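## Task

Thread the blue divider onto the binder's rings so that both of its holes are on them, then shut the rings; the sheets already in the binder must stay on the rings. If a ring punches a fresh hole in the divider, the task fails, and nothing counts as done if it only stays in place because the robot is holding it at the end.

## Robot and tools

Robot: two six-joint arms with parallel grippers, named left_arm and right_arm. The names are labels only, not sides of any image. They face each other across a table. left_arm's base is at (-0.019, +0.455, +0.062) m and right_arm's at (-0.002, -0.445, +0.063) m, both rotated about z (quat_wxyz left (+0.843,0,0,-0.538), right (+0.654,0,0,+0.756)).

Scene frame: origin at the table centre, +z up, table surface at z = +0.020 m, left_arm on the +y side. All printed gripper poses use this frame. Each gripper's fingers point along its own +x and close along its y. end_effector_position is the point between the finger pads, about 3-4 cm short of the tips, and its reading can be off, more so at long reach.

execute_actions takes "actions": a list holding at most one item, or empty. The optional "pictures" (boolean) turns camera images in the result on or off; they are on by default. There are three forms:
- {"actions": []} only reports the current state.
- A move: {"rows": [...], "steps": n}. It has 1-15 rows and n from 1 to 15 (15 if left out). Each control step is 1/30 s and uses one row. If there are fewer rows than steps, the last row repeats.
- A wait: {"steps": n}, with n up to 300 and no rows. It returns after n steps counted from the previous result, and your writing time counts toward those steps.
If a call is refused, nothing is sent.

Every row is a single list of 14 numbers, each in [-1, 1], covering both arms even when one stays still. The order is: left_arm waist, shoulder, elbow, wrist pitch, wrist yaw, wrist roll, gripper opening; then the same seven for right_arm. The six joint numbers are offsets, not poses. They are measured from the joint angles in the most recent result that printed them. Before any such result, and for later calls within one reply, they are measured from where the arm is when the action begins. They are not counted from the previous row. Scale: 1.0 equals 0.9615 rad for waist, shoulder and elbow, 1.713 rad for wrist pitch, 1.767 for wrist yaw and 1.728 for wrist roll. Sending all zeros returns the arm to that reference; it does not hold still. Joint ranges (rad): waist -3.054..3.054, shoulder 0.000..3.142, elbow 0.000..2.356, wrist pitch -1.571..1.571, wrist yaw -1.571..1.571, wrist roll -3.142..3.142. A target more than 0.010 rad beyond a range end is refused. Targets past the true end (which may be about 0.010 rad either way) are clipped, and "joint sent to its limit" may then appear. That line can refer to an earlier action. If it is missing, that does not prove there is room left.

The gripper number is absolute, not an offset: +1 is fully open, and empty fingers touch near -0.80. Going lower adds nothing when the gripper is empty. A full close takes at least 0.5 s. To hold something, keep commanding a value well below grip_measured; the further below, the tighter the squeeze. A finger pad pushes up to roughly 34 N. Slamming shut can squeeze harder or bounce the fingers open. Readings may be about 1 mm off.

Motion limits: each step, a joint's target stays within a set lead of its measured angle (0.211 rad for the big joints, 0.213 pitch, 0.267 yaw, 0.228 roll). Targets that would move a gripper more than 70 mm are scaled back. Friction can stop a joint early or cancel a small turn, so read the angles after every move. Between calls the arms keep heading to your last row until they stall or a step is HELD.

Result lines: the state line gives each gripper's position, quat_wxyz and velocities. Joint positions / Joint velocities list six joints per arm (rad, rad/s) plus the finger-pad gap (m; 0.088 = open). grip_measured is the opening on the command scale. Joint torques are noisy whole drive outputs. HELD marks steps where your row was not sent. "joint command not followed" means the clearance check changed targets. TORQUE FAULT: contact torque reached a joint's load limit (waist 17.2, shoulder 21.3, elbow 21.3, wrist pitch 5.61, yaw 5.59, roll 5.24 N m, held weight included), and the arm halts for 10 s. MOTOR HOT starts at 50 °C. At 95 °C an OVER-TEMPERATURE FAULT holds the arm and may later cut its power, so avoid long heavy holds.

Cameras: cam_head_left, cam_head_right, cam_high, cam_low, cam_left_wrist, cam_right_wrist, each 504x504. zoom_image takes camera (one of those names) and region [x0, y0, x1, y1] in pixels, no larger than 504x504, with the origin at top-left. It returns a closer view of that camera's latest image. show_instructions shows the scene's reference pages, e.g. the binder manual image. read_manual returns licence texts only. finished_scene(scene) ends the current scene, so pass its number. It cannot be reversed, and the result tells you whether the goal was met and the next task.

Avoid: arms bumping or pushing each other or their mounts, dropping or slamming objects, hard pushes, and anything leaving the table. Do not force a ring through the divider material; line the holes up with the rings first. Release the divider and close the rings before finishing, so that nothing depends on the grip. Loose items may be nudged by outside pushes now and then.

Each tool is called after "Emit:" by a JSON object that holds its "fn" and its "kwargs", one argument or row to a line.

Reference images:

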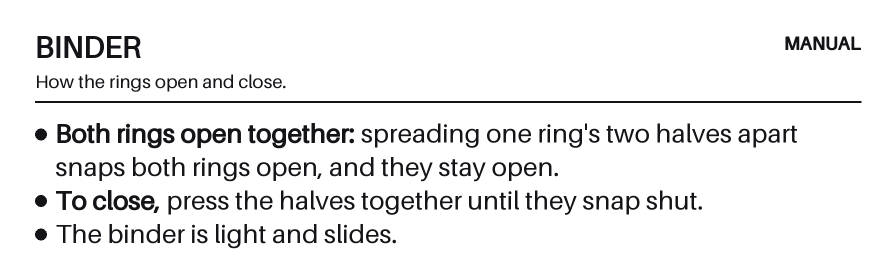

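## Session

Emit:
{"fn": "execute_actions", "kwargs": {
  "actions": []
}}

Scene clock: 0.00 s of 4050.00 s.
left_arm: end_effector_position=(+0.1122, +0.1661, +0.3808) grip_measured=+0.856 end_effector_quat_wxyz=(+0.841, -0.011, -0.015, -0.541) end_effector_velocity=(-0.001, -0.001, -0.003) end_effector_angular_velocity=(+0.011, -0.019, -0.009) | right_arm: end_effector_position=(-0.0167, -0.0267, +0.2113) grip_measured=+0.819 end_effector_quat_wxyz=(+0.595, +0.080, +0.616, +0.511) end_effector_velocity=(-0.000, -0.005, -0.007) end_effector_angular_velocity=(-0.025, -0.008, +0.017)
Joint positions: left_arm=[-0.009  0.857  0.647  0.248 -0.002 -0.003  0.081] | right_arm=[-0.232  1.586  1.046 -0.225 -0.348  0.949  0.079]
Joint velocities: left_arm=[-0.002  0.002 -0.007  0.007  0.007  0.022 -0.   ] | right_arm=[-0.002  0.002 -0.007 -0.022 -0.007 -0.022 -0.   ]
Joint torques (N m, as the arm reports them, + toward a larger angle): no reading
Heat: left arm: hottest elbow 24 °C (+0.0 °C/min); right arm: hottest waist 24 °C (+0.0 °C/min).

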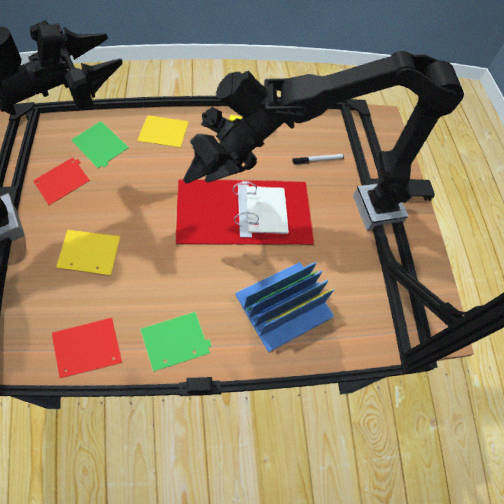

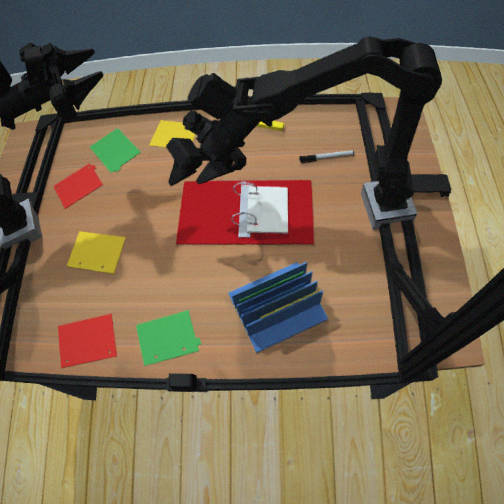

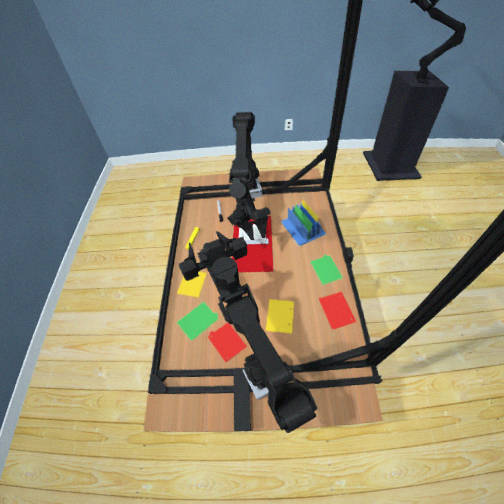

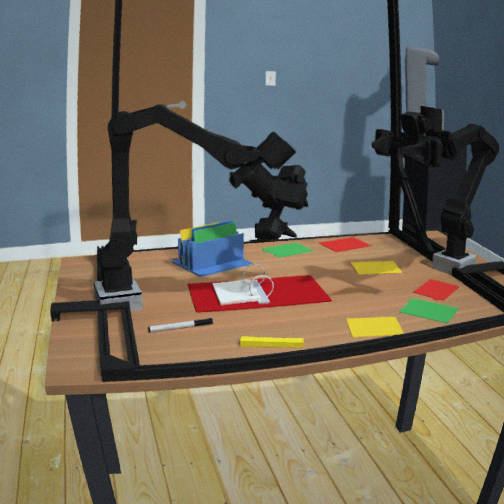

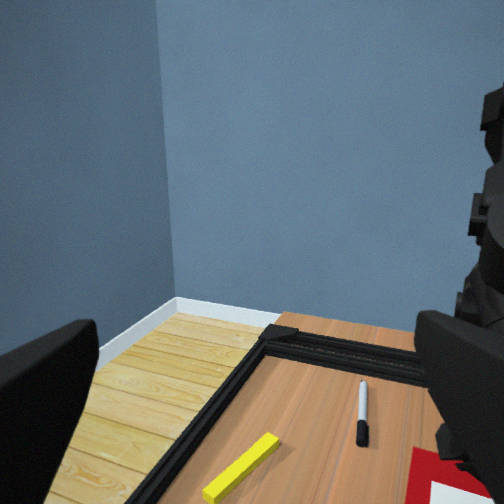

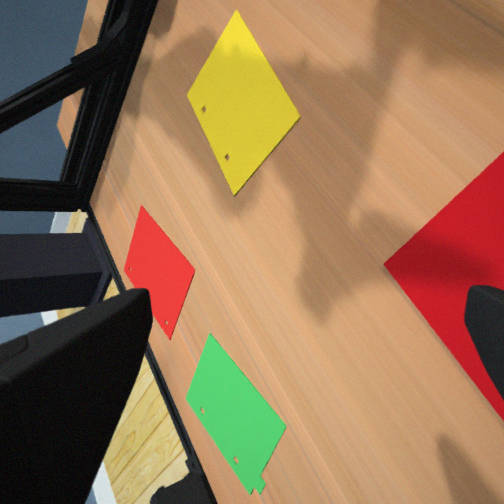

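Emit:
{"fn": "zoom_image", "kwargs": {
  "camera": "cam_head_left",
  "region": [160, 160, 360, 360]
}}

Emit:
{"fn": "zoom_image", "kwargs": {
  "camera": "cam_low",
  "region": [160, 200, 340, 320]
}}

Emit:
{"fn": "zoom_image", "kwargs": {
  "camera": "cam_high",
  "region": [260, 185, 340, 265]
}}

Region (160, 160, 360, 360) of cam_head_left's 504x504 image, scaled by 2.520, with more detail than that image has.

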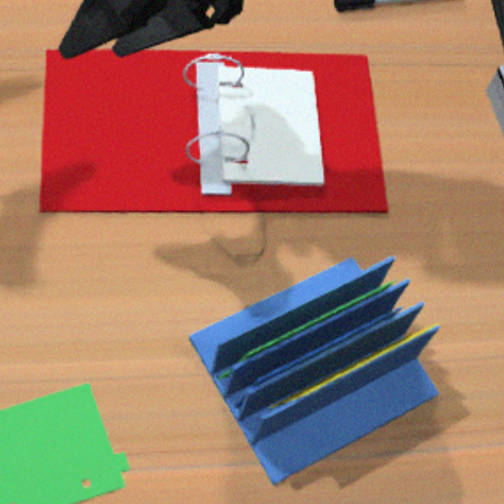

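Region (160, 200, 340, 320) of cam_low's 504x504 image, scaled by 2.800, with more detail than that image has.

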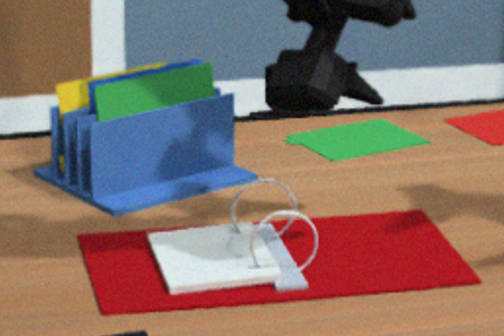

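Region (260, 185, 340, 265) of cam_high's 504x504 image, scaled by 6.300, with more detail than that image has.

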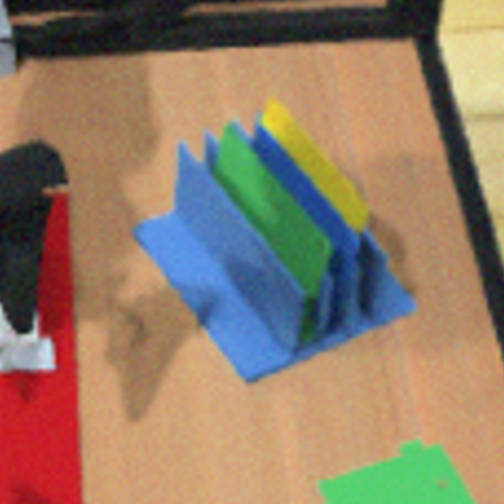

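Emit:
{"fn": "execute_actions", "kwargs": {
  "actions": [
    {"rows":[[0.3,-0.4,-0.3,0,0,0,0.85,0.09,-0.074,0.389,-0.73,0.197,-0.549,-0.8]]}
  ],
  "pictures": false
}}

Emit:
{"fn": "execute_actions", "kwargs": {
  "actions": [
    {"steps":30}
  ]
}}

Scene clock: 11.77 s of 4050.00 s.
left_arm: end_effector_position=(+0.1449, +0.2630, +0.3539) grip_measured=+0.850 end_effector_quat_wxyz=(+0.906, -0.031, -0.064, -0.417) end_effector_velocity=(+0.004, +0.015, -0.018) end_effector_angular_velocity=(-0.007, +0.005, +0.053) | right_arm: end_effector_position=(-0.0018, -0.0737, +0.2770) grip_measured=-0.803 end_effector_quat_wxyz=(+0.653, -0.262, +0.415, +0.577) end_effector_velocity=(+0.002, -0.266, -0.172) end_effector_angular_velocity=(-1.437, -0.831, +1.241)
Joint positions: left_arm=[ 0.271  0.487  0.382  0.248 -0.004 -0.003  0.081] | right_arm=[-0.151  1.513  1.397 -0.891 -0.013  0.237  0.   ]
Joint velocities: left_arm=[ 0.046 -0.076 -0.081  0.007 -0.007 -0.007 -0.   ] | right_arm=[ 0.012  0.007 -0.002 -1.443  0.051 -1.487  0.   ]
Joint torques (N m, as the arm reports them, + toward a larger angle): left_arm=[ 0.24 -0.46  6.72  1.9   0.06  0.  ] | right_arm=[ 0.44 -6.02  7.09  1.42  0.14 -0.08]
Heat: left arm: hottest elbow 26 °C (+10.2 °C/min); right arm: hottest waist 24 °C (+0.0 °C/min).
Steps of this call (steps 1 to 90: nothing new was sent; then 8.27 s passed at rest; steps 91 to 105: all 15 steps of this action). Readings (joint positions):
91: left_arm=[0.004 0.842 0.633 0.254 0.008 -0.003] | right_arm=[-0.228 1.582 1.061 -0.252 -0.322 0.924]
92: left_arm=[0.044 0.809 0.601 0.255 0.009 -0.003] | right_arm=[-0.215 1.581 1.092 -0.310 -0.258 0.875]
94: left_arm=[0.131 0.719 0.522 0.251 -0.000 -0.003] | right_arm=[-0.186 1.573 1.164 -0.392 -0.163 0.781]
98: left_arm=[0.235 0.561 0.412 0.246 -0.004 -0.003] | right_arm=[-0.157 1.536 1.325 -0.564 -0.061 0.584]
105: the state above

Scene clock: 12.77 s of 4050.00 s.
left_arm: end_effector_position=(+0.1453, +0.2651, +0.3526) grip_measured=+0.850 end_effector_quat_wxyz=(+0.907, -0.032, -0.065, -0.414) end_effector_velocity=(+0.003, +0.003, -0.002) end_effector_angular_velocity=(+0.008, +0.002, +0.025) | right_arm: end_effector_position=(-0.0016, -0.1926, +0.2456) grip_measured=-0.800 end_effector_quat_wxyz=(+0.498, -0.499, +0.505, +0.497) end_effector_velocity=(-0.000, -0.002, -0.000) end_effector_angular_velocity=(-0.007, +0.007, +0.005)
Joint positions: left_arm=[ 0.277  0.477  0.374  0.248 -0.004 -0.003  0.081] | right_arm=[-0.149  1.513  1.407 -1.473 -0.005  0.003  0.   ]
Joint velocities: left_arm=[ 0.002 -0.002 -0.002 -0.007 -0.022  0.007 -0.   ] | right_arm=[-0.002 -0.002 -0.002 -0.007 -0.007 -0.007  0.   ]
Joint torques (N m, as the arm reports them, + toward a larger angle): left_arm=[ 0.27 -0.38  6.54  1.9   0.05  0.01] | right_arm=[ 0.44 -5.17  5.97  0.33  0.15 -0.08]
Heat: left arm: hottest elbow 26 °C (+9.4 °C/min); right arm: hottest elbow 25 °C (+4.7 °C/min).
Steps of this call (steps 1 to 30: the robot went on to your last target). Readings (joint positions):
1: left_arm=[0.272 0.485 0.379 0.248 -0.004 -0.003] | right_arm=[-0.150 1.513 1.397 -0.937 -0.012 0.187]
2: left_arm=[0.273 0.483 0.377 0.248 -0.004 -0.003] | right_arm=[-0.150 1.513 1.397 -0.984 -0.010 0.143]
4: left_arm=[0.275 0.481 0.375 0.248 -0.004 -0.003] | right_arm=[-0.149 1.513 1.401 -1.077 -0.008 0.084]
8: left_arm=[0.276 0.478 0.374 0.248 -0.004 -0.003] | right_arm=[-0.149 1.513 1.404 -1.265 -0.006 0.030]
30: the state above

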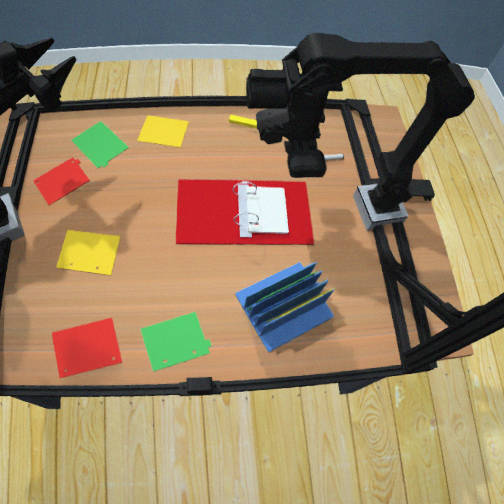

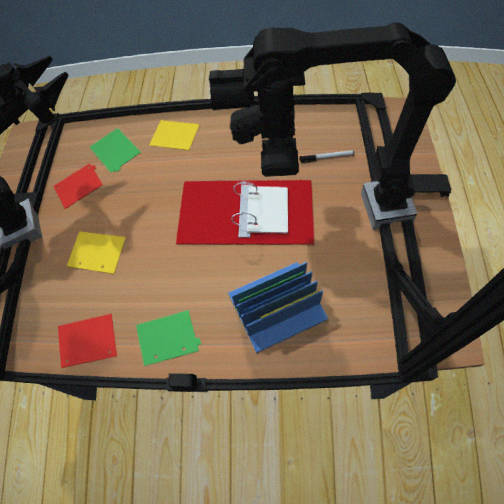

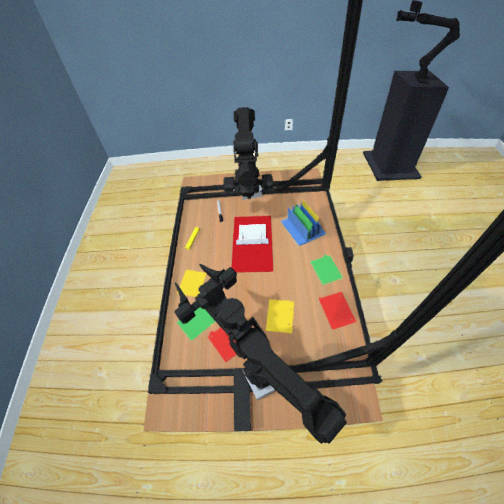

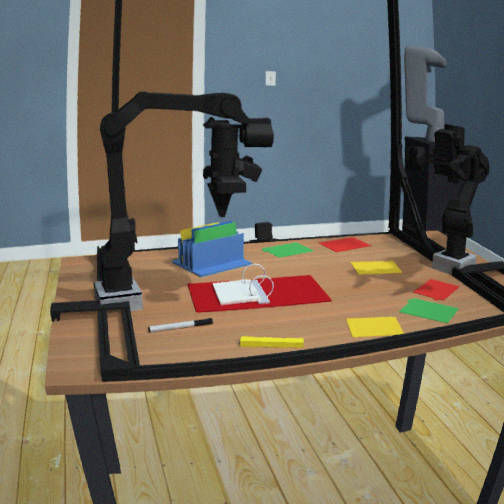

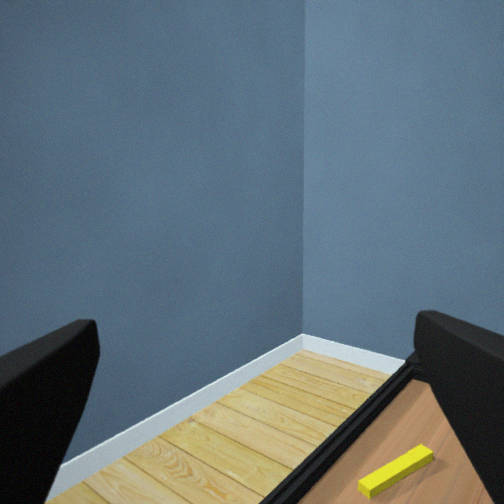

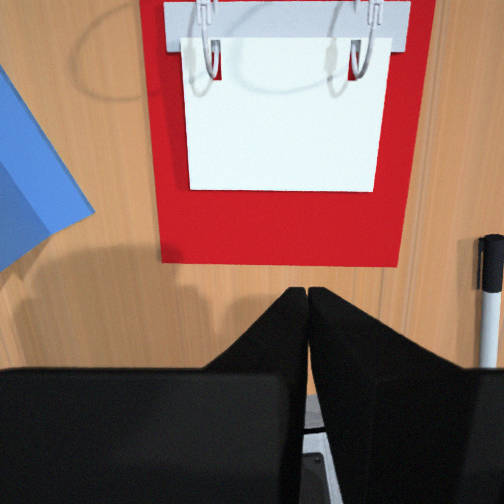

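Emit:
{"fn": "execute_actions", "kwargs": {
  "actions": [
    {"rows":[[0,0,0,0,0,0,0.85,-0.713,0.4,0.03,0.147,-0.491,-1,-0.8]]}
  ],
  "pictures": false
}}

Emit:
{"fn": "execute_actions", "kwargs": {
  "actions": [
    {"steps":30}
  ],
  "pictures": false
}}

Emit:
{"fn": "execute_actions", "kwargs": {
  "actions": [
    {"rows":[[0,0,0,0,0,0,0.85,0,0.42,0,0,0,-0.287,-0.8]]}
  ],
  "pictures": false
}}

Emit:
{"fn": "execute_actions", "kwargs": {
  "actions": [
    {"steps":15}
  ]
}}

Scene clock: 20.90 s of 4050.00 s.
left_arm: end_effector_position=(+0.1453, +0.2651, +0.3525) grip_measured=+0.850 end_effector_quat_wxyz=(+0.907, -0.032, -0.065, -0.414) end_effector_velocity=(-0.002, -0.001, -0.002) end_effector_angular_velocity=(-0.015, +0.014, -0.013) | right_arm: end_effector_position=(+0.0978, -0.1167, +0.1888) grip_measured=-0.800 end_effector_quat_wxyz=(+0.380, -0.220, +0.525, +0.729) end_effector_velocity=(+0.271, -0.038, +0.085) end_effector_angular_velocity=(+1.418, +0.172, -0.034)
Joint positions: left_arm=[ 0.277  0.477  0.373  0.249 -0.004 -0.003  0.081] | right_arm=[-0.746  1.881  1.427 -1.228 -0.761 -0.692  0.   ]
Joint velocities: left_arm=[-0.002 -0.007 -0.012  0.007  0.007 -0.022 -0.   ] | right_arm=[-1.023 -0.002 -0.002  0.037 -0.828 -1.502  0.   ]
Joint torques (N m, as the arm reports them, + toward a larger angle): left_arm=[-0.03  0.01  8.48  1.92  0.01  0.01] | right_arm=[ 2.27 -6.73  5.12  0.35 -0.71 -0.17]
Heat: left arm: hottest elbow 27 °C (+8.6 °C/min); right arm: hottest elbow 26 °C (+5.7 °C/min).
Steps of this call (steps 1 to 15: the robot went on to your last target; steps 16 to 90: nothing new was sent; then 4.63 s passed at rest; steps 91 to 105: all 15 steps of this action). Readings (joint positions):
91: left_arm=[0.277 0.477 0.373 0.249 -0.004 -0.003] | right_arm=[-0.158 1.527 1.408 -1.465 -0.031 -0.024]
92: left_arm=[0.277 0.477 0.373 0.249 -0.004 -0.003] | right_arm=[-0.190 1.548 1.413 -1.425 -0.087 -0.069]
94: left_arm=[0.277 0.477 0.373 0.249 -0.004 -0.003] | right_arm=[-0.266 1.618 1.426 -1.338 -0.182 -0.153]
98: left_arm=[0.277 0.477 0.373 0.249 -0.004 -0.003] | right_arm=[-0.435 1.788 1.427 -1.263 -0.402 -0.343]
105: the state above

Scene clock: 21.90 s of 4050.00 s.
left_arm: end_effector_position=(+0.1453, +0.2651, +0.3525) grip_measured=+0.850 end_effector_quat_wxyz=(+0.907, -0.032, -0.065, -0.414) end_effector_velocity=(-0.001, -0.001, -0.002) end_effector_angular_velocity=(-0.018, +0.031, -0.015) | right_arm: end_effector_position=(+0.1184, -0.1176, +0.1981) grip_measured=-0.800 end_effector_quat_wxyz=(+0.274, -0.327, +0.100, +0.899) end_effector_velocity=(-0.002, -0.000, -0.000) end_effector_angular_velocity=(+0.028, -0.008, +0.035)
Joint positions: left_arm=[ 0.277  0.477  0.373  0.249 -0.004 -0.003  0.081] | right_arm=[-0.831  1.888  1.428 -1.223 -0.866 -1.717  0.   ]
Joint velocities: left_arm=[-0.002 -0.002 -0.002 -0.007  0.007 -0.037 -0.   ] | right_arm=[ 0.002  0.002 -0.002 -0.007 -0.007 -0.051  0.   ]
Joint torques (N m, as the arm reports them, + toward a larger angle): left_arm=[-0.04  0.01  8.49  1.92  0.01  0.02] | right_arm=[-0.36 -6.69  5.12  0.41 -0.7  -0.1 ]
Heat: left arm: hottest elbow 27 °C (+8.2 °C/min); right arm: hottest elbow 26 °C (+5.5 °C/min).
Steps of this call (steps 1 to 30: the robot went on to your last target). Readings (joint positions):
1: left_arm=[0.277 0.477 0.373 0.249 -0.004 -0.003] | right_arm=[-0.776 1.881 1.427 -1.227 -0.785 -0.741]
2: left_arm=[0.277 0.477 0.373 0.249 -0.004 -0.003] | right_arm=[-0.797 1.881 1.427 -1.226 -0.804 -0.791]
4: left_arm=[0.277 0.477 0.373 0.249 -0.004 -0.003] | right_arm=[-0.817 1.884 1.427 -1.225 -0.829 -0.890]
8: left_arm=[0.277 0.477 0.373 0.249 -0.004 -0.003] | right_arm=[-0.823 1.887 1.428 -1.224 -0.855 -1.089]
30: the state above

Scene clock: 22.40 s of 4050.00 s.
left_arm: end_effector_position=(+0.1453, +0.2651, +0.3525) grip_measured=+0.850 end_effector_quat_wxyz=(+0.907, -0.032, -0.065, -0.414) end_effector_velocity=(-0.002, -0.002, +0.000) end_effector_angular_velocity=(+0.007, -0.005, -0.014) | right_arm: end_effector_position=(+0.1115, -0.1260, +0.0792) grip_measured=-0.800 end_effector_quat_wxyz=(+0.143, -0.295, +0.043, +0.944) end_effector_velocity=(-0.002, -0.000, +0.000) end_effector_angular_velocity=(+0.115, -0.025, +0.086)
Joint positions: left_arm=[ 0.277  0.477  0.373  0.249 -0.004 -0.003  0.081] | right_arm=[-0.831  2.273  1.426 -1.221 -0.867 -2.193  0.   ]
Joint velocities: left_arm=[-0.007 -0.002  0.002 -0.007  0.007  0.007 -0.   ] | right_arm=[ 0.002  0.002 -0.002 -0.007 -0.007 -0.154  0.   ]
Joint torques (N m, as the arm reports them, + toward a larger angle): left_arm=[-0.05 -0.02  8.45  1.92  0.01  0.01] | right_arm=[ 0.01 -7.48  3.13 -0.52 -0.42 -0.07]
Heat: left arm: hottest elbow 27 °C (+8.0 °C/min); right arm: hottest elbow 26 °C (+5.4 °C/min).
Steps of this call (steps 1 to 15: all 15 steps of this action). Readings (joint positions):
1: left_arm=[0.277 0.477 0.373 0.249 -0.004 -0.003] | right_arm=[-0.831 1.906 1.428 -1.226 -0.868 -1.749]
2: left_arm=[0.277 0.477 0.373 0.249 -0.004 -0.003] | right_arm=[-0.831 1.932 1.434 -1.226 -0.873 -1.803]
4: left_arm=[0.277 0.477 0.373 0.249 -0.004 -0.003] | right_arm=[-0.831 2.010 1.438 -1.221 -0.874 -1.901]
8: left_arm=[0.277 0.477 0.373 0.249 -0.004 -0.003] | right_arm=[-0.831 2.193 1.435 -1.221 -0.870 -2.086]
15: the state above

Scene clock: 22.90 s of 4050.00 s.
left_arm: end_effector_position=(+0.1453, +0.2651, +0.3525) grip_measured=+0.850 end_effector_quat_wxyz=(+0.907, -0.032, -0.065, -0.414) end_effector_velocity=(+0.001, -0.000, -0.003) end_effector_angular_velocity=(+0.004, +0.014, +0.004) | right_arm: end_effector_position=(+0.1110, -0.1265, +0.0767) grip_measured=-0.800 end_effector_quat_wxyz=(+0.139, -0.294, +0.038, +0.945) end_effector_velocity=(-0.001, -0.001, +0.000) end_effector_angular_velocity=(+0.000, +0.011, -0.002)
Joint positions: left_arm=[ 0.277  0.477  0.373  0.249 -0.004 -0.003  0.081] | right_arm=[-0.831  2.281  1.426 -1.221 -0.867 -2.211  0.   ]
Joint velocities: left_arm=[-0.002  0.002 -0.002 -0.007 -0.007 -0.007  0.   ] | right_arm=[-0.002  0.002 -0.002 -0.007 -0.007 -0.007  0.   ]
Joint torques (N m, as the arm reports them, + toward a larger angle): left_arm=[-0.06  0.05  8.41  1.92  0.    0.  ] | right_arm=[ 0.   -7.69  3.16 -0.55 -0.4  -0.09]
Heat: left arm: hottest elbow 27 °C (+7.9 °C/min); right arm: hottest elbow 26 °C (+5.2 °C/min).
Steps of this call (steps 1 to 15: the robot went on to your last target). Readings (joint positions):
1: left_arm=[0.277 0.477 0.373 0.249 -0.004 -0.003] | right_arm=[-0.831 2.273 1.426 -1.221 -0.867 -2.197]
2: left_arm=[0.277 0.477 0.373 0.249 -0.004 -0.003] | right_arm=[-0.831 2.274 1.426 -1.221 -0.867 -2.200]
4: left_arm=[0.277 0.477 0.373 0.249 -0.004 -0.003] | right_arm=[-0.831 2.277 1.426 -1.221 -0.867 -2.205]
8: left_arm=[0.277 0.477 0.373 0.249 -0.004 -0.003] | right_arm=[-0.831 2.281 1.426 -1.221 -0.867 -2.209]
15: the state above

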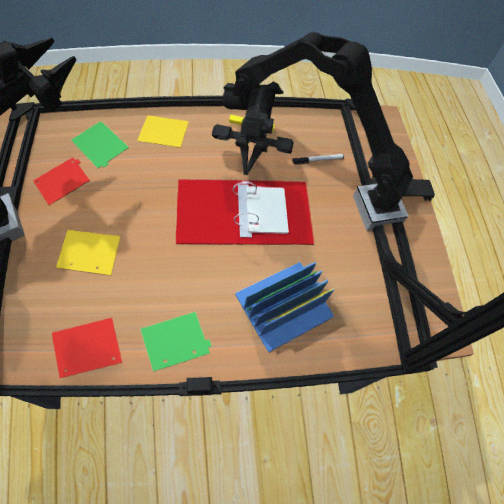

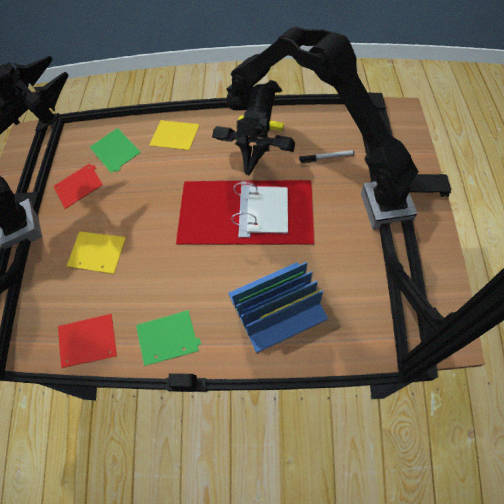

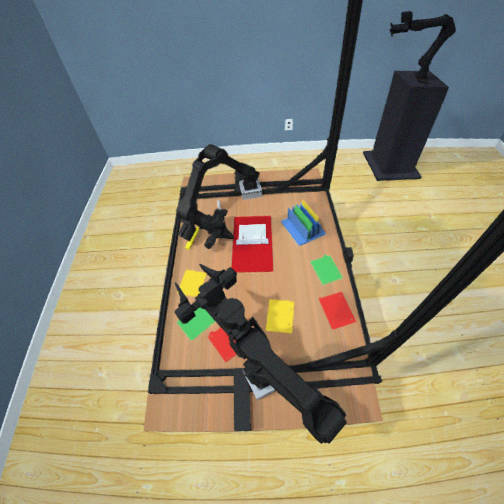

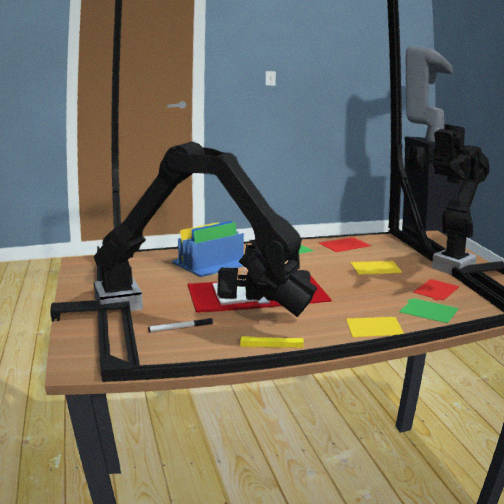

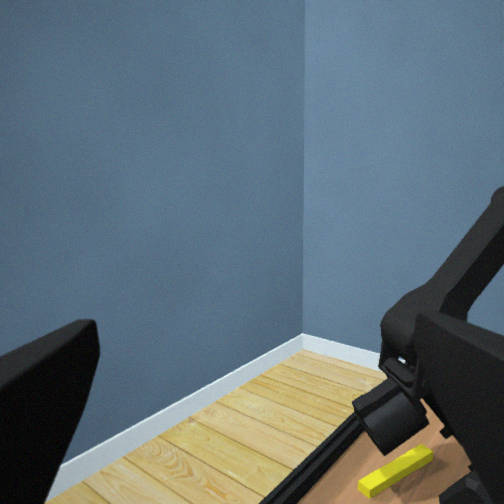

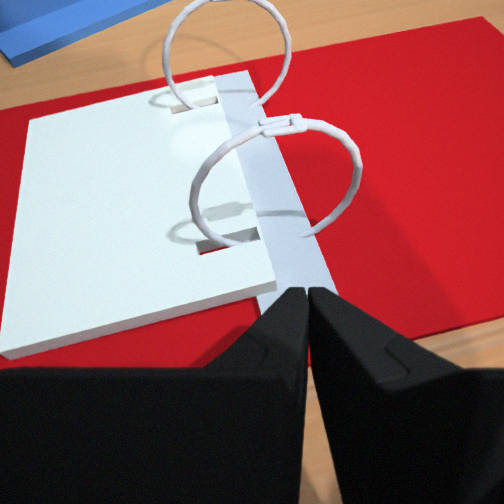

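Emit:
{"fn": "execute_actions", "kwargs": {
  "actions": [
    {"rows":[[0,0,0,0,0,0,0.85,0.05,0.03,0,0,0,0,-0.8],[0,0,0,0,0,0,0.85,0.08,0.03,0,0,0,0,-0.8],[0,0,0,0,0,0,0.85,0.11,0.03,0,0,0,0,-0.8],[0,0,0,0,0,0,0.85,0.16,0.03,0,0,0,0,-0.8]]}
  ]
}}

Scene clock: 25.07 s of 4050.00 s.
left_arm: end_effector_position=(+0.1453, +0.2651, +0.3525) grip_measured=+0.850 end_effector_quat_wxyz=(+0.907, -0.032, -0.065, -0.414) end_effector_velocity=(+0.002, +0.002, -0.002) end_effector_angular_velocity=(-0.001, +0.013, +0.018) | right_arm: end_effector_position=(+0.0608, -0.1147, +0.0711) grip_measured=-0.800 end_effector_quat_wxyz=(+0.065, -0.292, +0.024, +0.954) end_effector_velocity=(+0.000, +0.000, +0.002) end_effector_angular_velocity=(+0.007, +0.006, -0.002)
Joint positions: left_arm=[ 0.277  0.477  0.373  0.249 -0.004 -0.003  0.081] | right_arm=[-0.68   2.3    1.426 -1.221 -0.867 -2.211  0.   ]
Joint velocities: left_arm=[-0.002 -0.002 -0.002 -0.007 -0.022 -0.007 -0.   ] | right_arm=[-0.002 -0.002  0.002 -0.007 -0.007 -0.007  0.   ]
Joint torques (N m, as the arm reports them, + toward a larger angle): left_arm=[-0.01  0.01  8.41  1.93  0.    0.  ] | right_arm=[ 0.1  -7.66  2.95 -0.39 -0.44  0.  ]
Heat: left arm: hottest elbow 28 °C (+9.6 °C/min); right arm: hottest elbow 26 °C (+4.8 °C/min).
Steps of this call (steps 1 to 15: the robot went on to your last target; steps 16 to 50: nothing new was sent; steps 51 to 65: all 15 steps of this action). Readings (joint positions):
51: left_arm=[0.277 0.477 0.373 0.249 -0.004 -0.003] | right_arm=[-0.830 2.284 1.426 -1.221 -0.867 -2.211]
52: left_arm=[0.277 0.477 0.373 0.249 -0.004 -0.003] | right_arm=[-0.823 2.286 1.426 -1.221 -0.867 -2.211]
54: left_arm=[0.277 0.477 0.373 0.249 -0.004 -0.003] | right_arm=[-0.791 2.292 1.426 -1.221 -0.868 -2.211]
58: left_arm=[0.277 0.477 0.373 0.249 -0.004 -0.003] | right_arm=[-0.700 2.300 1.426 -1.221 -0.867 -2.211]
65: the state above

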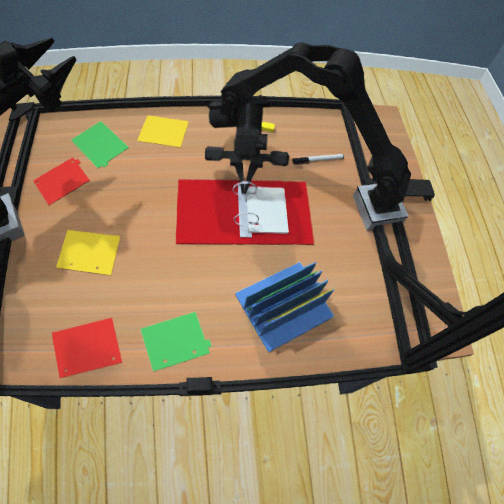

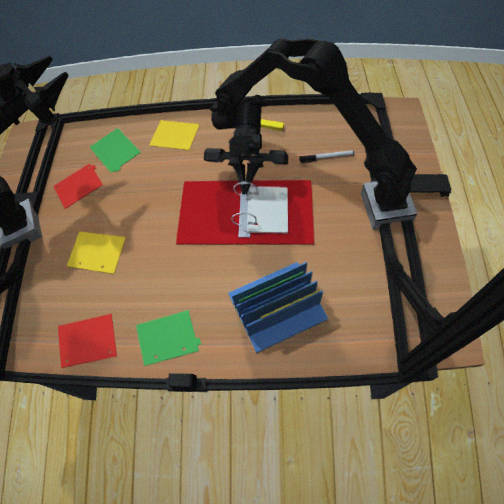

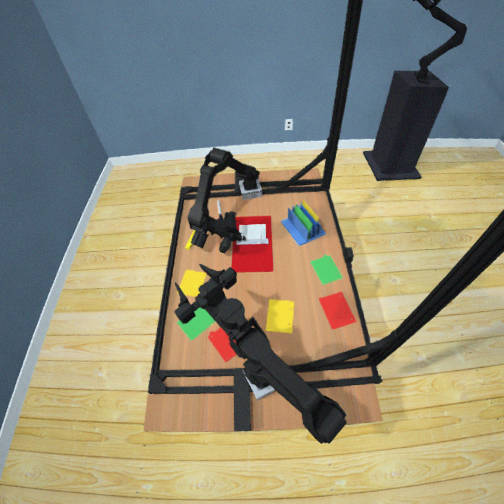

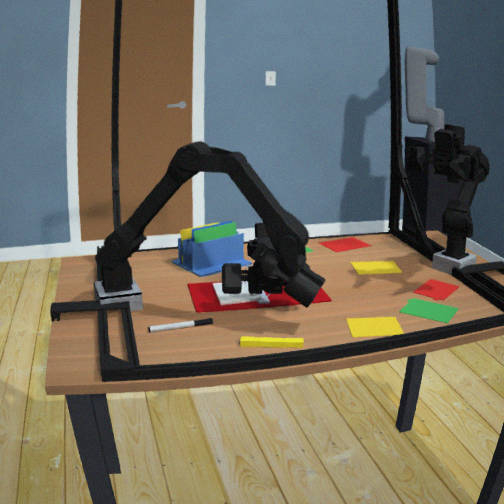

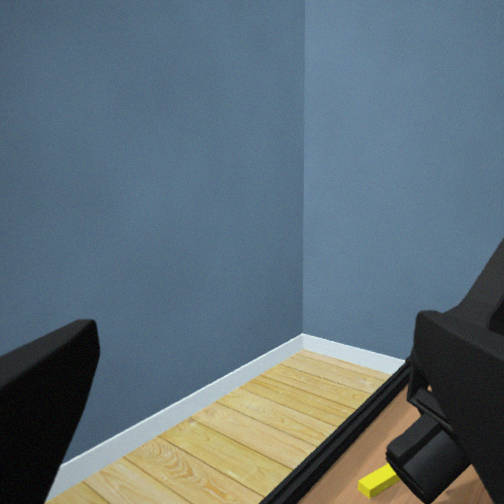

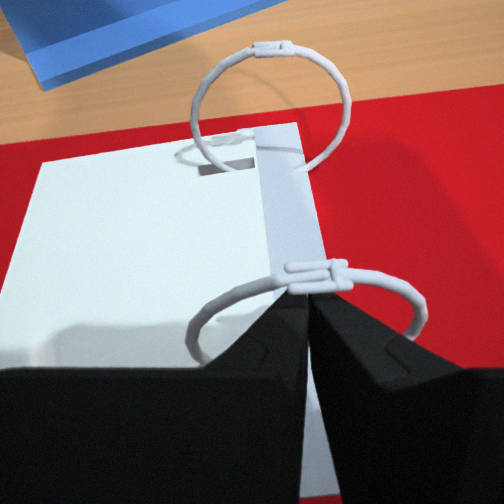

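Emit:
{"fn": "execute_actions", "kwargs": {
  "actions": [
    {"rows":[[0,0,0,0,0,0,0.85,0.03,0,0,0,0,0,-0.8],[0,0,0,0,0,0,0.85,0.03,0,0,0,0,0,-0.7],[0,0,0,0,0,0,0.85,0.03,0,0,0,0,0,-0.6],[0,0,0,0,0,0,0.85,0.03,0,0,0,0,0,-0.5],[0,0,0,0,0,0,0.85,0.03,0,0,0,0,0,-0.4],[0,0,0,0,0,0,0.85,0.03,0,0,0,0,0,-0.3],[0,0,0,0,0,0,0.85,0.03,0,0,0,0,0,-0.2],[0,0,0,0,0,0,0.85,0.03,0,0,0,0,0,-0.1],[0,0,0,0,0,0,0.85,0.03,0,0,0,0,0,0],[0,0,0,0,0,0,0.85,0.03,0,0,0,0,0,0.1],[0,0,0,0,0,0,0.85,0.03,0,0,0,0,0,0.2]]}
  ]
}}

Scene clock: 27.17 s of 4050.00 s.
left_arm: end_effector_position=(+0.1453, +0.2652, +0.3527) grip_measured=+0.850 end_effector_quat_wxyz=(+0.907, -0.032, -0.065, -0.414) end_effector_velocity=(-0.000, -0.001, -0.000) end_effector_angular_velocity=(-0.006, +0.003, -0.006) | right_arm: end_effector_position=(+0.0533, -0.1137, +0.0701) grip_measured=+0.089 end_effector_quat_wxyz=(+0.051, -0.295, +0.020, +0.954) end_effector_velocity=(-0.007, +0.008, +0.010) end_effector_angular_velocity=(+0.040, +0.075, -0.041)
Joint positions: left_arm=[ 0.277  0.477  0.374  0.249 -0.004 -0.003  0.081] | right_arm=[-0.656  2.3    1.426 -1.219 -0.86  -2.212  0.043]
Joint velocities: left_arm=[ 0.002  0.002 -0.002  0.007  0.007 -0.007  0.   ] | right_arm=[ 0.002 -0.002 -0.002 -0.007 -0.095 -0.007  0.046]
Joint torques (N m, as the arm reports them, + toward a larger angle): left_arm=[-0.01 -0.01  8.4   1.92  0.01  0.  ] | right_arm=[ 0.37 -9.08  2.97 -0.54 -0.6   0.04]
Heat: left arm: hottest elbow 28 °C (+8.8 °C/min); right arm: hottest elbow 26 °C (+4.4 °C/min).
Steps of this call (steps 1 to 15: the robot went on to your last target; steps 16 to 48: nothing new was sent; steps 49 to 63: all 15 steps of this action). Readings (joint positions):
49: left_arm=[0.277 0.477 0.374 0.249 -0.004 -0.003] | right_arm=[-0.679 2.300 1.426 -1.221 -0.867 -2.211]
50: left_arm=[0.277 0.477 0.374 0.249 -0.004 -0.003] | right_arm=[-0.676 2.300 1.426 -1.221 -0.867 -2.211]
52: left_arm=[0.277 0.477 0.374 0.249 -0.004 -0.003] | right_arm=[-0.666 2.300 1.426 -1.221 -0.867 -2.211]
56: left_arm=[0.277 0.477 0.374 0.249 -0.004 -0.003] | right_arm=[-0.659 2.300 1.426 -1.217 -0.858 -2.211]
63: the state above

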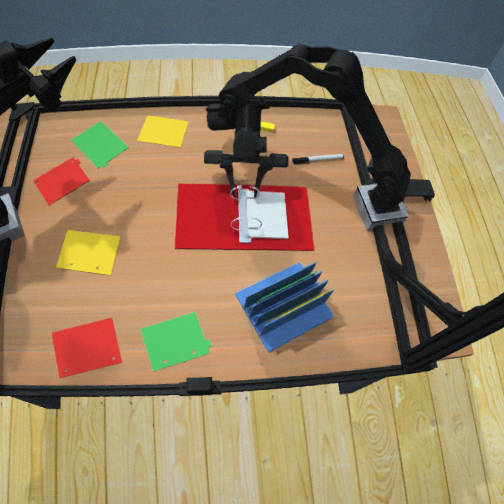

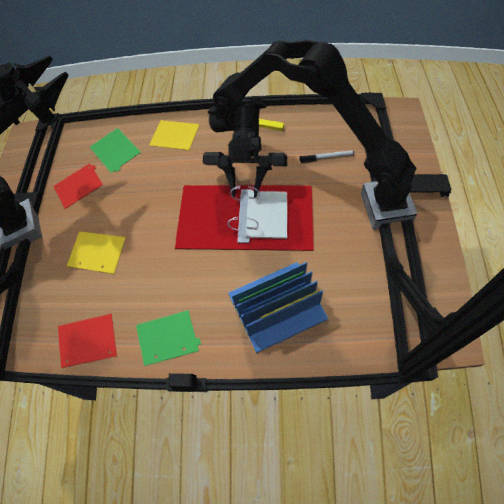

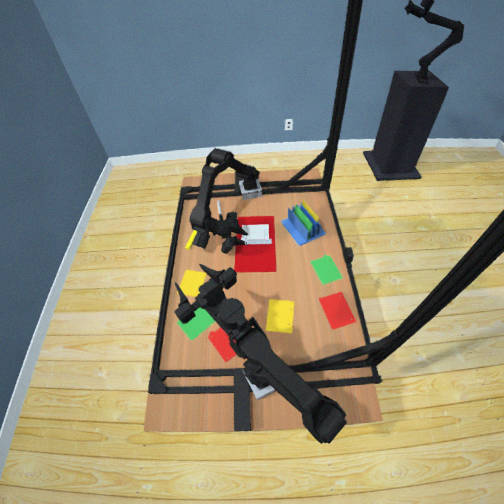

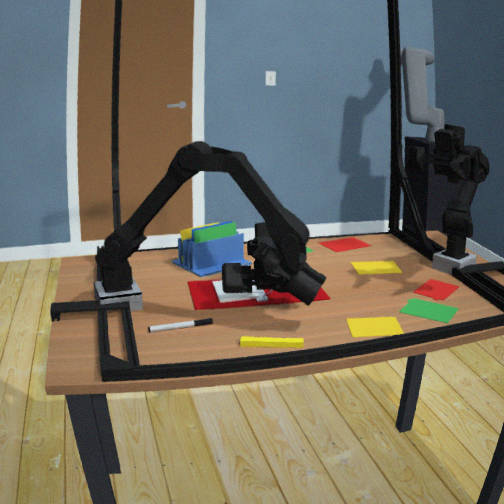

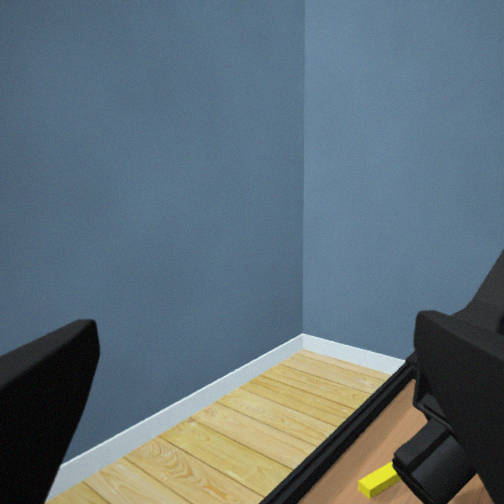

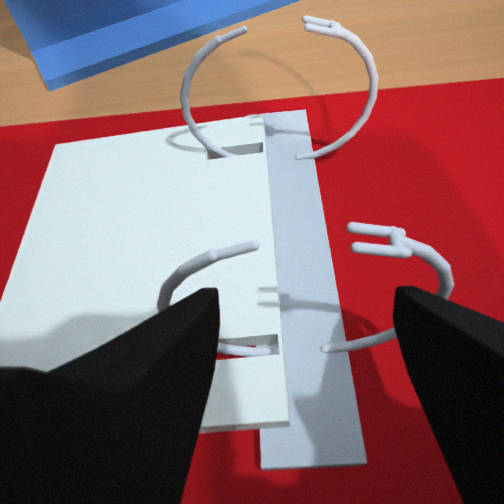

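Emit:
{"fn": "execute_actions", "kwargs": {
  "actions": [
    {"rows":[[0,0,0,0,0,0,0.85,-0.15,0,0,0,0,0,-0.35]],"steps":12}
  ],
  "pictures": false
}}

Emit:
{"fn": "execute_actions", "kwargs": {
  "actions": [
    {"rows":[[0,0,0,0,0,0,0.85,0,-0.5,0.16,-0.057,0,0.5,-0.35]]}
  ],
  "pictures": false
}}

Emit:
{"fn": "execute_actions", "kwargs": {
  "actions": [
    {"rows":[[0,0,0,0,0,0,0.85,0.7,0,0,0,0.49,0.5,-0.35]]}
  ],
  "pictures": false
}}

Emit:
{"fn": "execute_actions", "kwargs": {
  "actions": [
    {"steps":20}
  ],
  "pictures": false
}}

Scene clock: 31.20 s of 4050.00 s.
left_arm: end_effector_position=(+0.1452, +0.2652, +0.3528) grip_measured=+0.850 end_effector_quat_wxyz=(+0.907, -0.032, -0.066, -0.414) end_effector_velocity=(+0.001, +0.002, +0.001) end_effector_angular_velocity=(-0.020, +0.012, +0.006) | right_arm: end_effector_position=(+0.0995, -0.1246, +0.0706) grip_measured=-0.328 end_effector_quat_wxyz=(+0.120, -0.291, +0.040, +0.948) end_effector_velocity=(-0.000, -0.000, -0.000) end_effector_angular_velocity=(-0.000, +0.005, -0.010)
Joint positions: left_arm=[ 0.277  0.476  0.374  0.249 -0.004 -0.003  0.081] | right_arm=[-0.798  2.3    1.426 -1.22  -0.864 -2.213  0.023]
Joint velocities: left_arm=[ 0.002 -0.002 -0.002  0.007 -0.007 -0.022 -0.   ] | right_arm=[-0.002 -0.002 -0.007  0.007 -0.007  0.007 -0.009]
Joint torques (N m, as the arm reports them, + toward a larger angle): left_arm=[-0.02  0.01  8.44  1.93  0.    0.01] | right_arm=[ 0.07 -8.98  2.99 -0.31 -0.3   0.03]
Heat: left arm: hottest elbow 29 °C (+9.6 °C/min); right arm: hottest shoulder 26 °C (+3.8 °C/min).
Steps of this call (steps 1 to 15: the robot went on to your last target; steps 16 to 109: nothing new was sent; steps 110 to 121: all 12 steps of this action). Readings (joint positions):
110: left_arm=[0.277 0.476 0.374 0.249 -0.004 -0.003] | right_arm=[-0.659 2.300 1.426 -1.220 -0.863 -2.213]
111: left_arm=[0.277 0.476 0.374 0.249 -0.004 -0.003] | right_arm=[-0.677 2.300 1.426 -1.220 -0.864 -2.213]
113: left_arm=[0.277 0.476 0.374 0.249 -0.004 -0.003] | right_arm=[-0.731 2.300 1.426 -1.220 -0.864 -2.213]
117: left_arm=[0.277 0.476 0.374 0.249 -0.004 -0.003] | right_arm=[-0.795 2.300 1.426 -1.220 -0.864 -2.213]
121: the state above

Scene clock: 31.70 s of 4050.00 s.
left_arm: end_effector_position=(+0.1452, +0.2652, +0.3528) grip_measured=+0.850 end_effector_quat_wxyz=(+0.907, -0.032, -0.066, -0.414) end_effector_velocity=(-0.001, -0.001, -0.002) end_effector_angular_velocity=(+0.001, +0.009, -0.011) | right_arm: end_effector_position=(+0.1155, -0.1040, +0.2375) grip_measured=-0.349 end_effector_quat_wxyz=(+0.288, -0.328, +0.114, +0.893) end_effector_velocity=(-0.017, -0.017, +0.214) end_effector_angular_velocity=(-0.380, +0.285, -0.962)
Joint positions: left_arm=[ 0.277  0.476  0.374  0.249 -0.004 -0.003  0.081] | right_arm=[-0.798  1.87   1.568 -1.311 -0.862 -1.607  0.022]
Joint velocities: left_arm=[-0.002 -0.002 -0.002 -0.007  0.007 -0.007 -0.   ] | right_arm=[-0.002 -0.559  0.12  -0.037 -0.037  1.473 -0.001]
Joint torques (N m, as the arm reports them, + toward a larger angle): left_arm=[0.02 0.05 8.43 1.92 0.   0.01] | right_arm=[ 0.03 -6.94  4.56  0.2  -0.59  0.1 ]
Heat: left arm: hottest elbow 29 °C (+9.5 °C/min); right arm: hottest shoulder 26 °C (+3.8 °C/min).
Steps of this call (steps 1 to 15: all 15 steps of this action). Readings (joint positions):
1: left_arm=[0.277 0.476 0.374 0.249 -0.004 -0.003] | right_arm=[-0.798 2.292 1.432 -1.225 -0.863 -2.195]
2: left_arm=[0.277 0.476 0.374 0.249 -0.004 -0.003] | right_arm=[-0.798 2.281 1.443 -1.240 -0.859 -2.158]
4: left_arm=[0.277 0.476 0.374 0.249 -0.004 -0.003] | right_arm=[-0.798 2.236 1.473 -1.261 -0.858 -2.089]
8: left_arm=[0.277 0.476 0.374 0.249 -0.004 -0.003] | right_arm=[-0.798 2.098 1.531 -1.289 -0.858 -1.934]
15: the state above

Scene clock: 32.20 s of 4050.00 s.
left_arm: end_effector_position=(+0.1452, +0.2652, +0.3528) grip_measured=+0.850 end_effector_quat_wxyz=(+0.907, -0.032, -0.066, -0.414) end_effector_velocity=(-0.002, -0.000, -0.001) end_effector_angular_velocity=(+0.007, -0.005, -0.009) | right_arm: end_effector_position=(-0.0028, -0.1037, +0.1874) grip_measured=-0.350 end_effector_quat_wxyz=(+0.231, -0.633, +0.277, +0.685) end_effector_velocity=(-0.151, -0.007, -0.008) end_effector_angular_velocity=(-0.126, -0.671, -0.284)
Joint positions: left_arm=[ 0.277  0.476  0.374  0.249 -0.004 -0.003  0.081] | right_arm=[-0.182  1.87   1.574 -1.312 -0.091 -0.873  0.022]
Joint velocities: left_arm=[-0.002 -0.007 -0.002 -0.007  0.007  0.007 -0.   ] | right_arm=[ 0.72  -0.002 -0.002 -0.007  0.637  1.033 -0.   ]
Joint torques (N m, as the arm reports them, + toward a larger angle): left_arm=[ 0.   -0.01  8.42  1.93  0.01  0.01] | right_arm=[-2.55 -7.95  3.89  0.49  0.2   0.12]
Heat: left arm: hottest elbow 29 °C (+9.3 °C/min); right arm: hottest shoulder 26 °C (+3.7 °C/min).
Steps of this call (steps 1 to 15: all 15 steps of this action). Readings (joint positions):
1: left_arm=[0.277 0.476 0.374 0.249 -0.004 -0.003] | right_arm=[-0.790 1.859 1.571 -1.312 -0.832 -1.557]
2: left_arm=[0.277 0.476 0.374 0.249 -0.004 -0.003] | right_arm=[-0.759 1.854 1.574 -1.312 -0.767 -1.508]
4: left_arm=[0.277 0.476 0.374 0.249 -0.004 -0.003] | right_arm=[-0.668 1.856 1.574 -1.312 -0.652 -1.408]
8: left_arm=[0.277 0.476 0.374 0.249 -0.004 -0.003] | right_arm=[-0.475 1.870 1.574 -1.312 -0.422 -1.209]
15: the state above

Scene clock: 32.87 s of 4050.00 s.
left_arm: end_effector_position=(+0.1452, +0.2652, +0.3528) grip_measured=+0.850 end_effector_quat_wxyz=(+0.907, -0.032, -0.066, -0.414) end_effector_velocity=(+0.001, +0.000, -0.005) end_effector_angular_velocity=(+0.011, +0.021, +0.004) | right_arm: end_effector_position=(-0.0078, -0.1041, +0.1868) grip_measured=-0.350 end_effector_quat_wxyz=(+0.266, -0.655, +0.290, +0.645) end_effector_velocity=(+0.002, -0.007, -0.001) end_effector_angular_velocity=(-0.027, -0.007, +0.005)
Joint positions: left_arm=[ 0.277  0.476  0.374  0.249 -0.004 -0.003  0.081] | right_arm=[-0.128  1.87   1.574 -1.312 -0.002 -0.746  0.022]
Joint velocities: left_arm=[-0.002 -0.002 -0.002 -0.022 -0.007 -0.007  0.   ] | right_arm=[-0.002 -0.002 -0.007 -0.022  0.007 -0.007 -0.   ]
Joint torques (N m, as the arm reports them, + toward a larger angle): left_arm=[-0.04  0.03  8.45  1.92  0.01  0.01] | right_arm=[ 0.42 -8.01  3.82  0.49  0.09  0.1 ]
Heat: left arm: hottest elbow 29 °C (+9.1 °C/min); right arm: hottest shoulder 26 °C (+3.7 °C/min).
Steps of this call (steps 1 to 20: the robot went on to your last target). Readings (joint positions):
1: left_arm=[0.277 0.476 0.374 0.249 -0.004 -0.003] | right_arm=[-0.162 1.870 1.574 -1.312 -0.071 -0.843]
2: left_arm=[0.277 0.476 0.374 0.249 -0.004 -0.003] | right_arm=[-0.150 1.870 1.574 -1.312 -0.055 -0.820]
4: left_arm=[0.277 0.476 0.374 0.249 -0.004 -0.003] | right_arm=[-0.139 1.870 1.574 -1.312 -0.031 -0.788]
8: left_arm=[0.277 0.476 0.374 0.249 -0.004 -0.003] | right_arm=[-0.135 1.870 1.574 -1.312 -0.011 -0.759]
20: the state above


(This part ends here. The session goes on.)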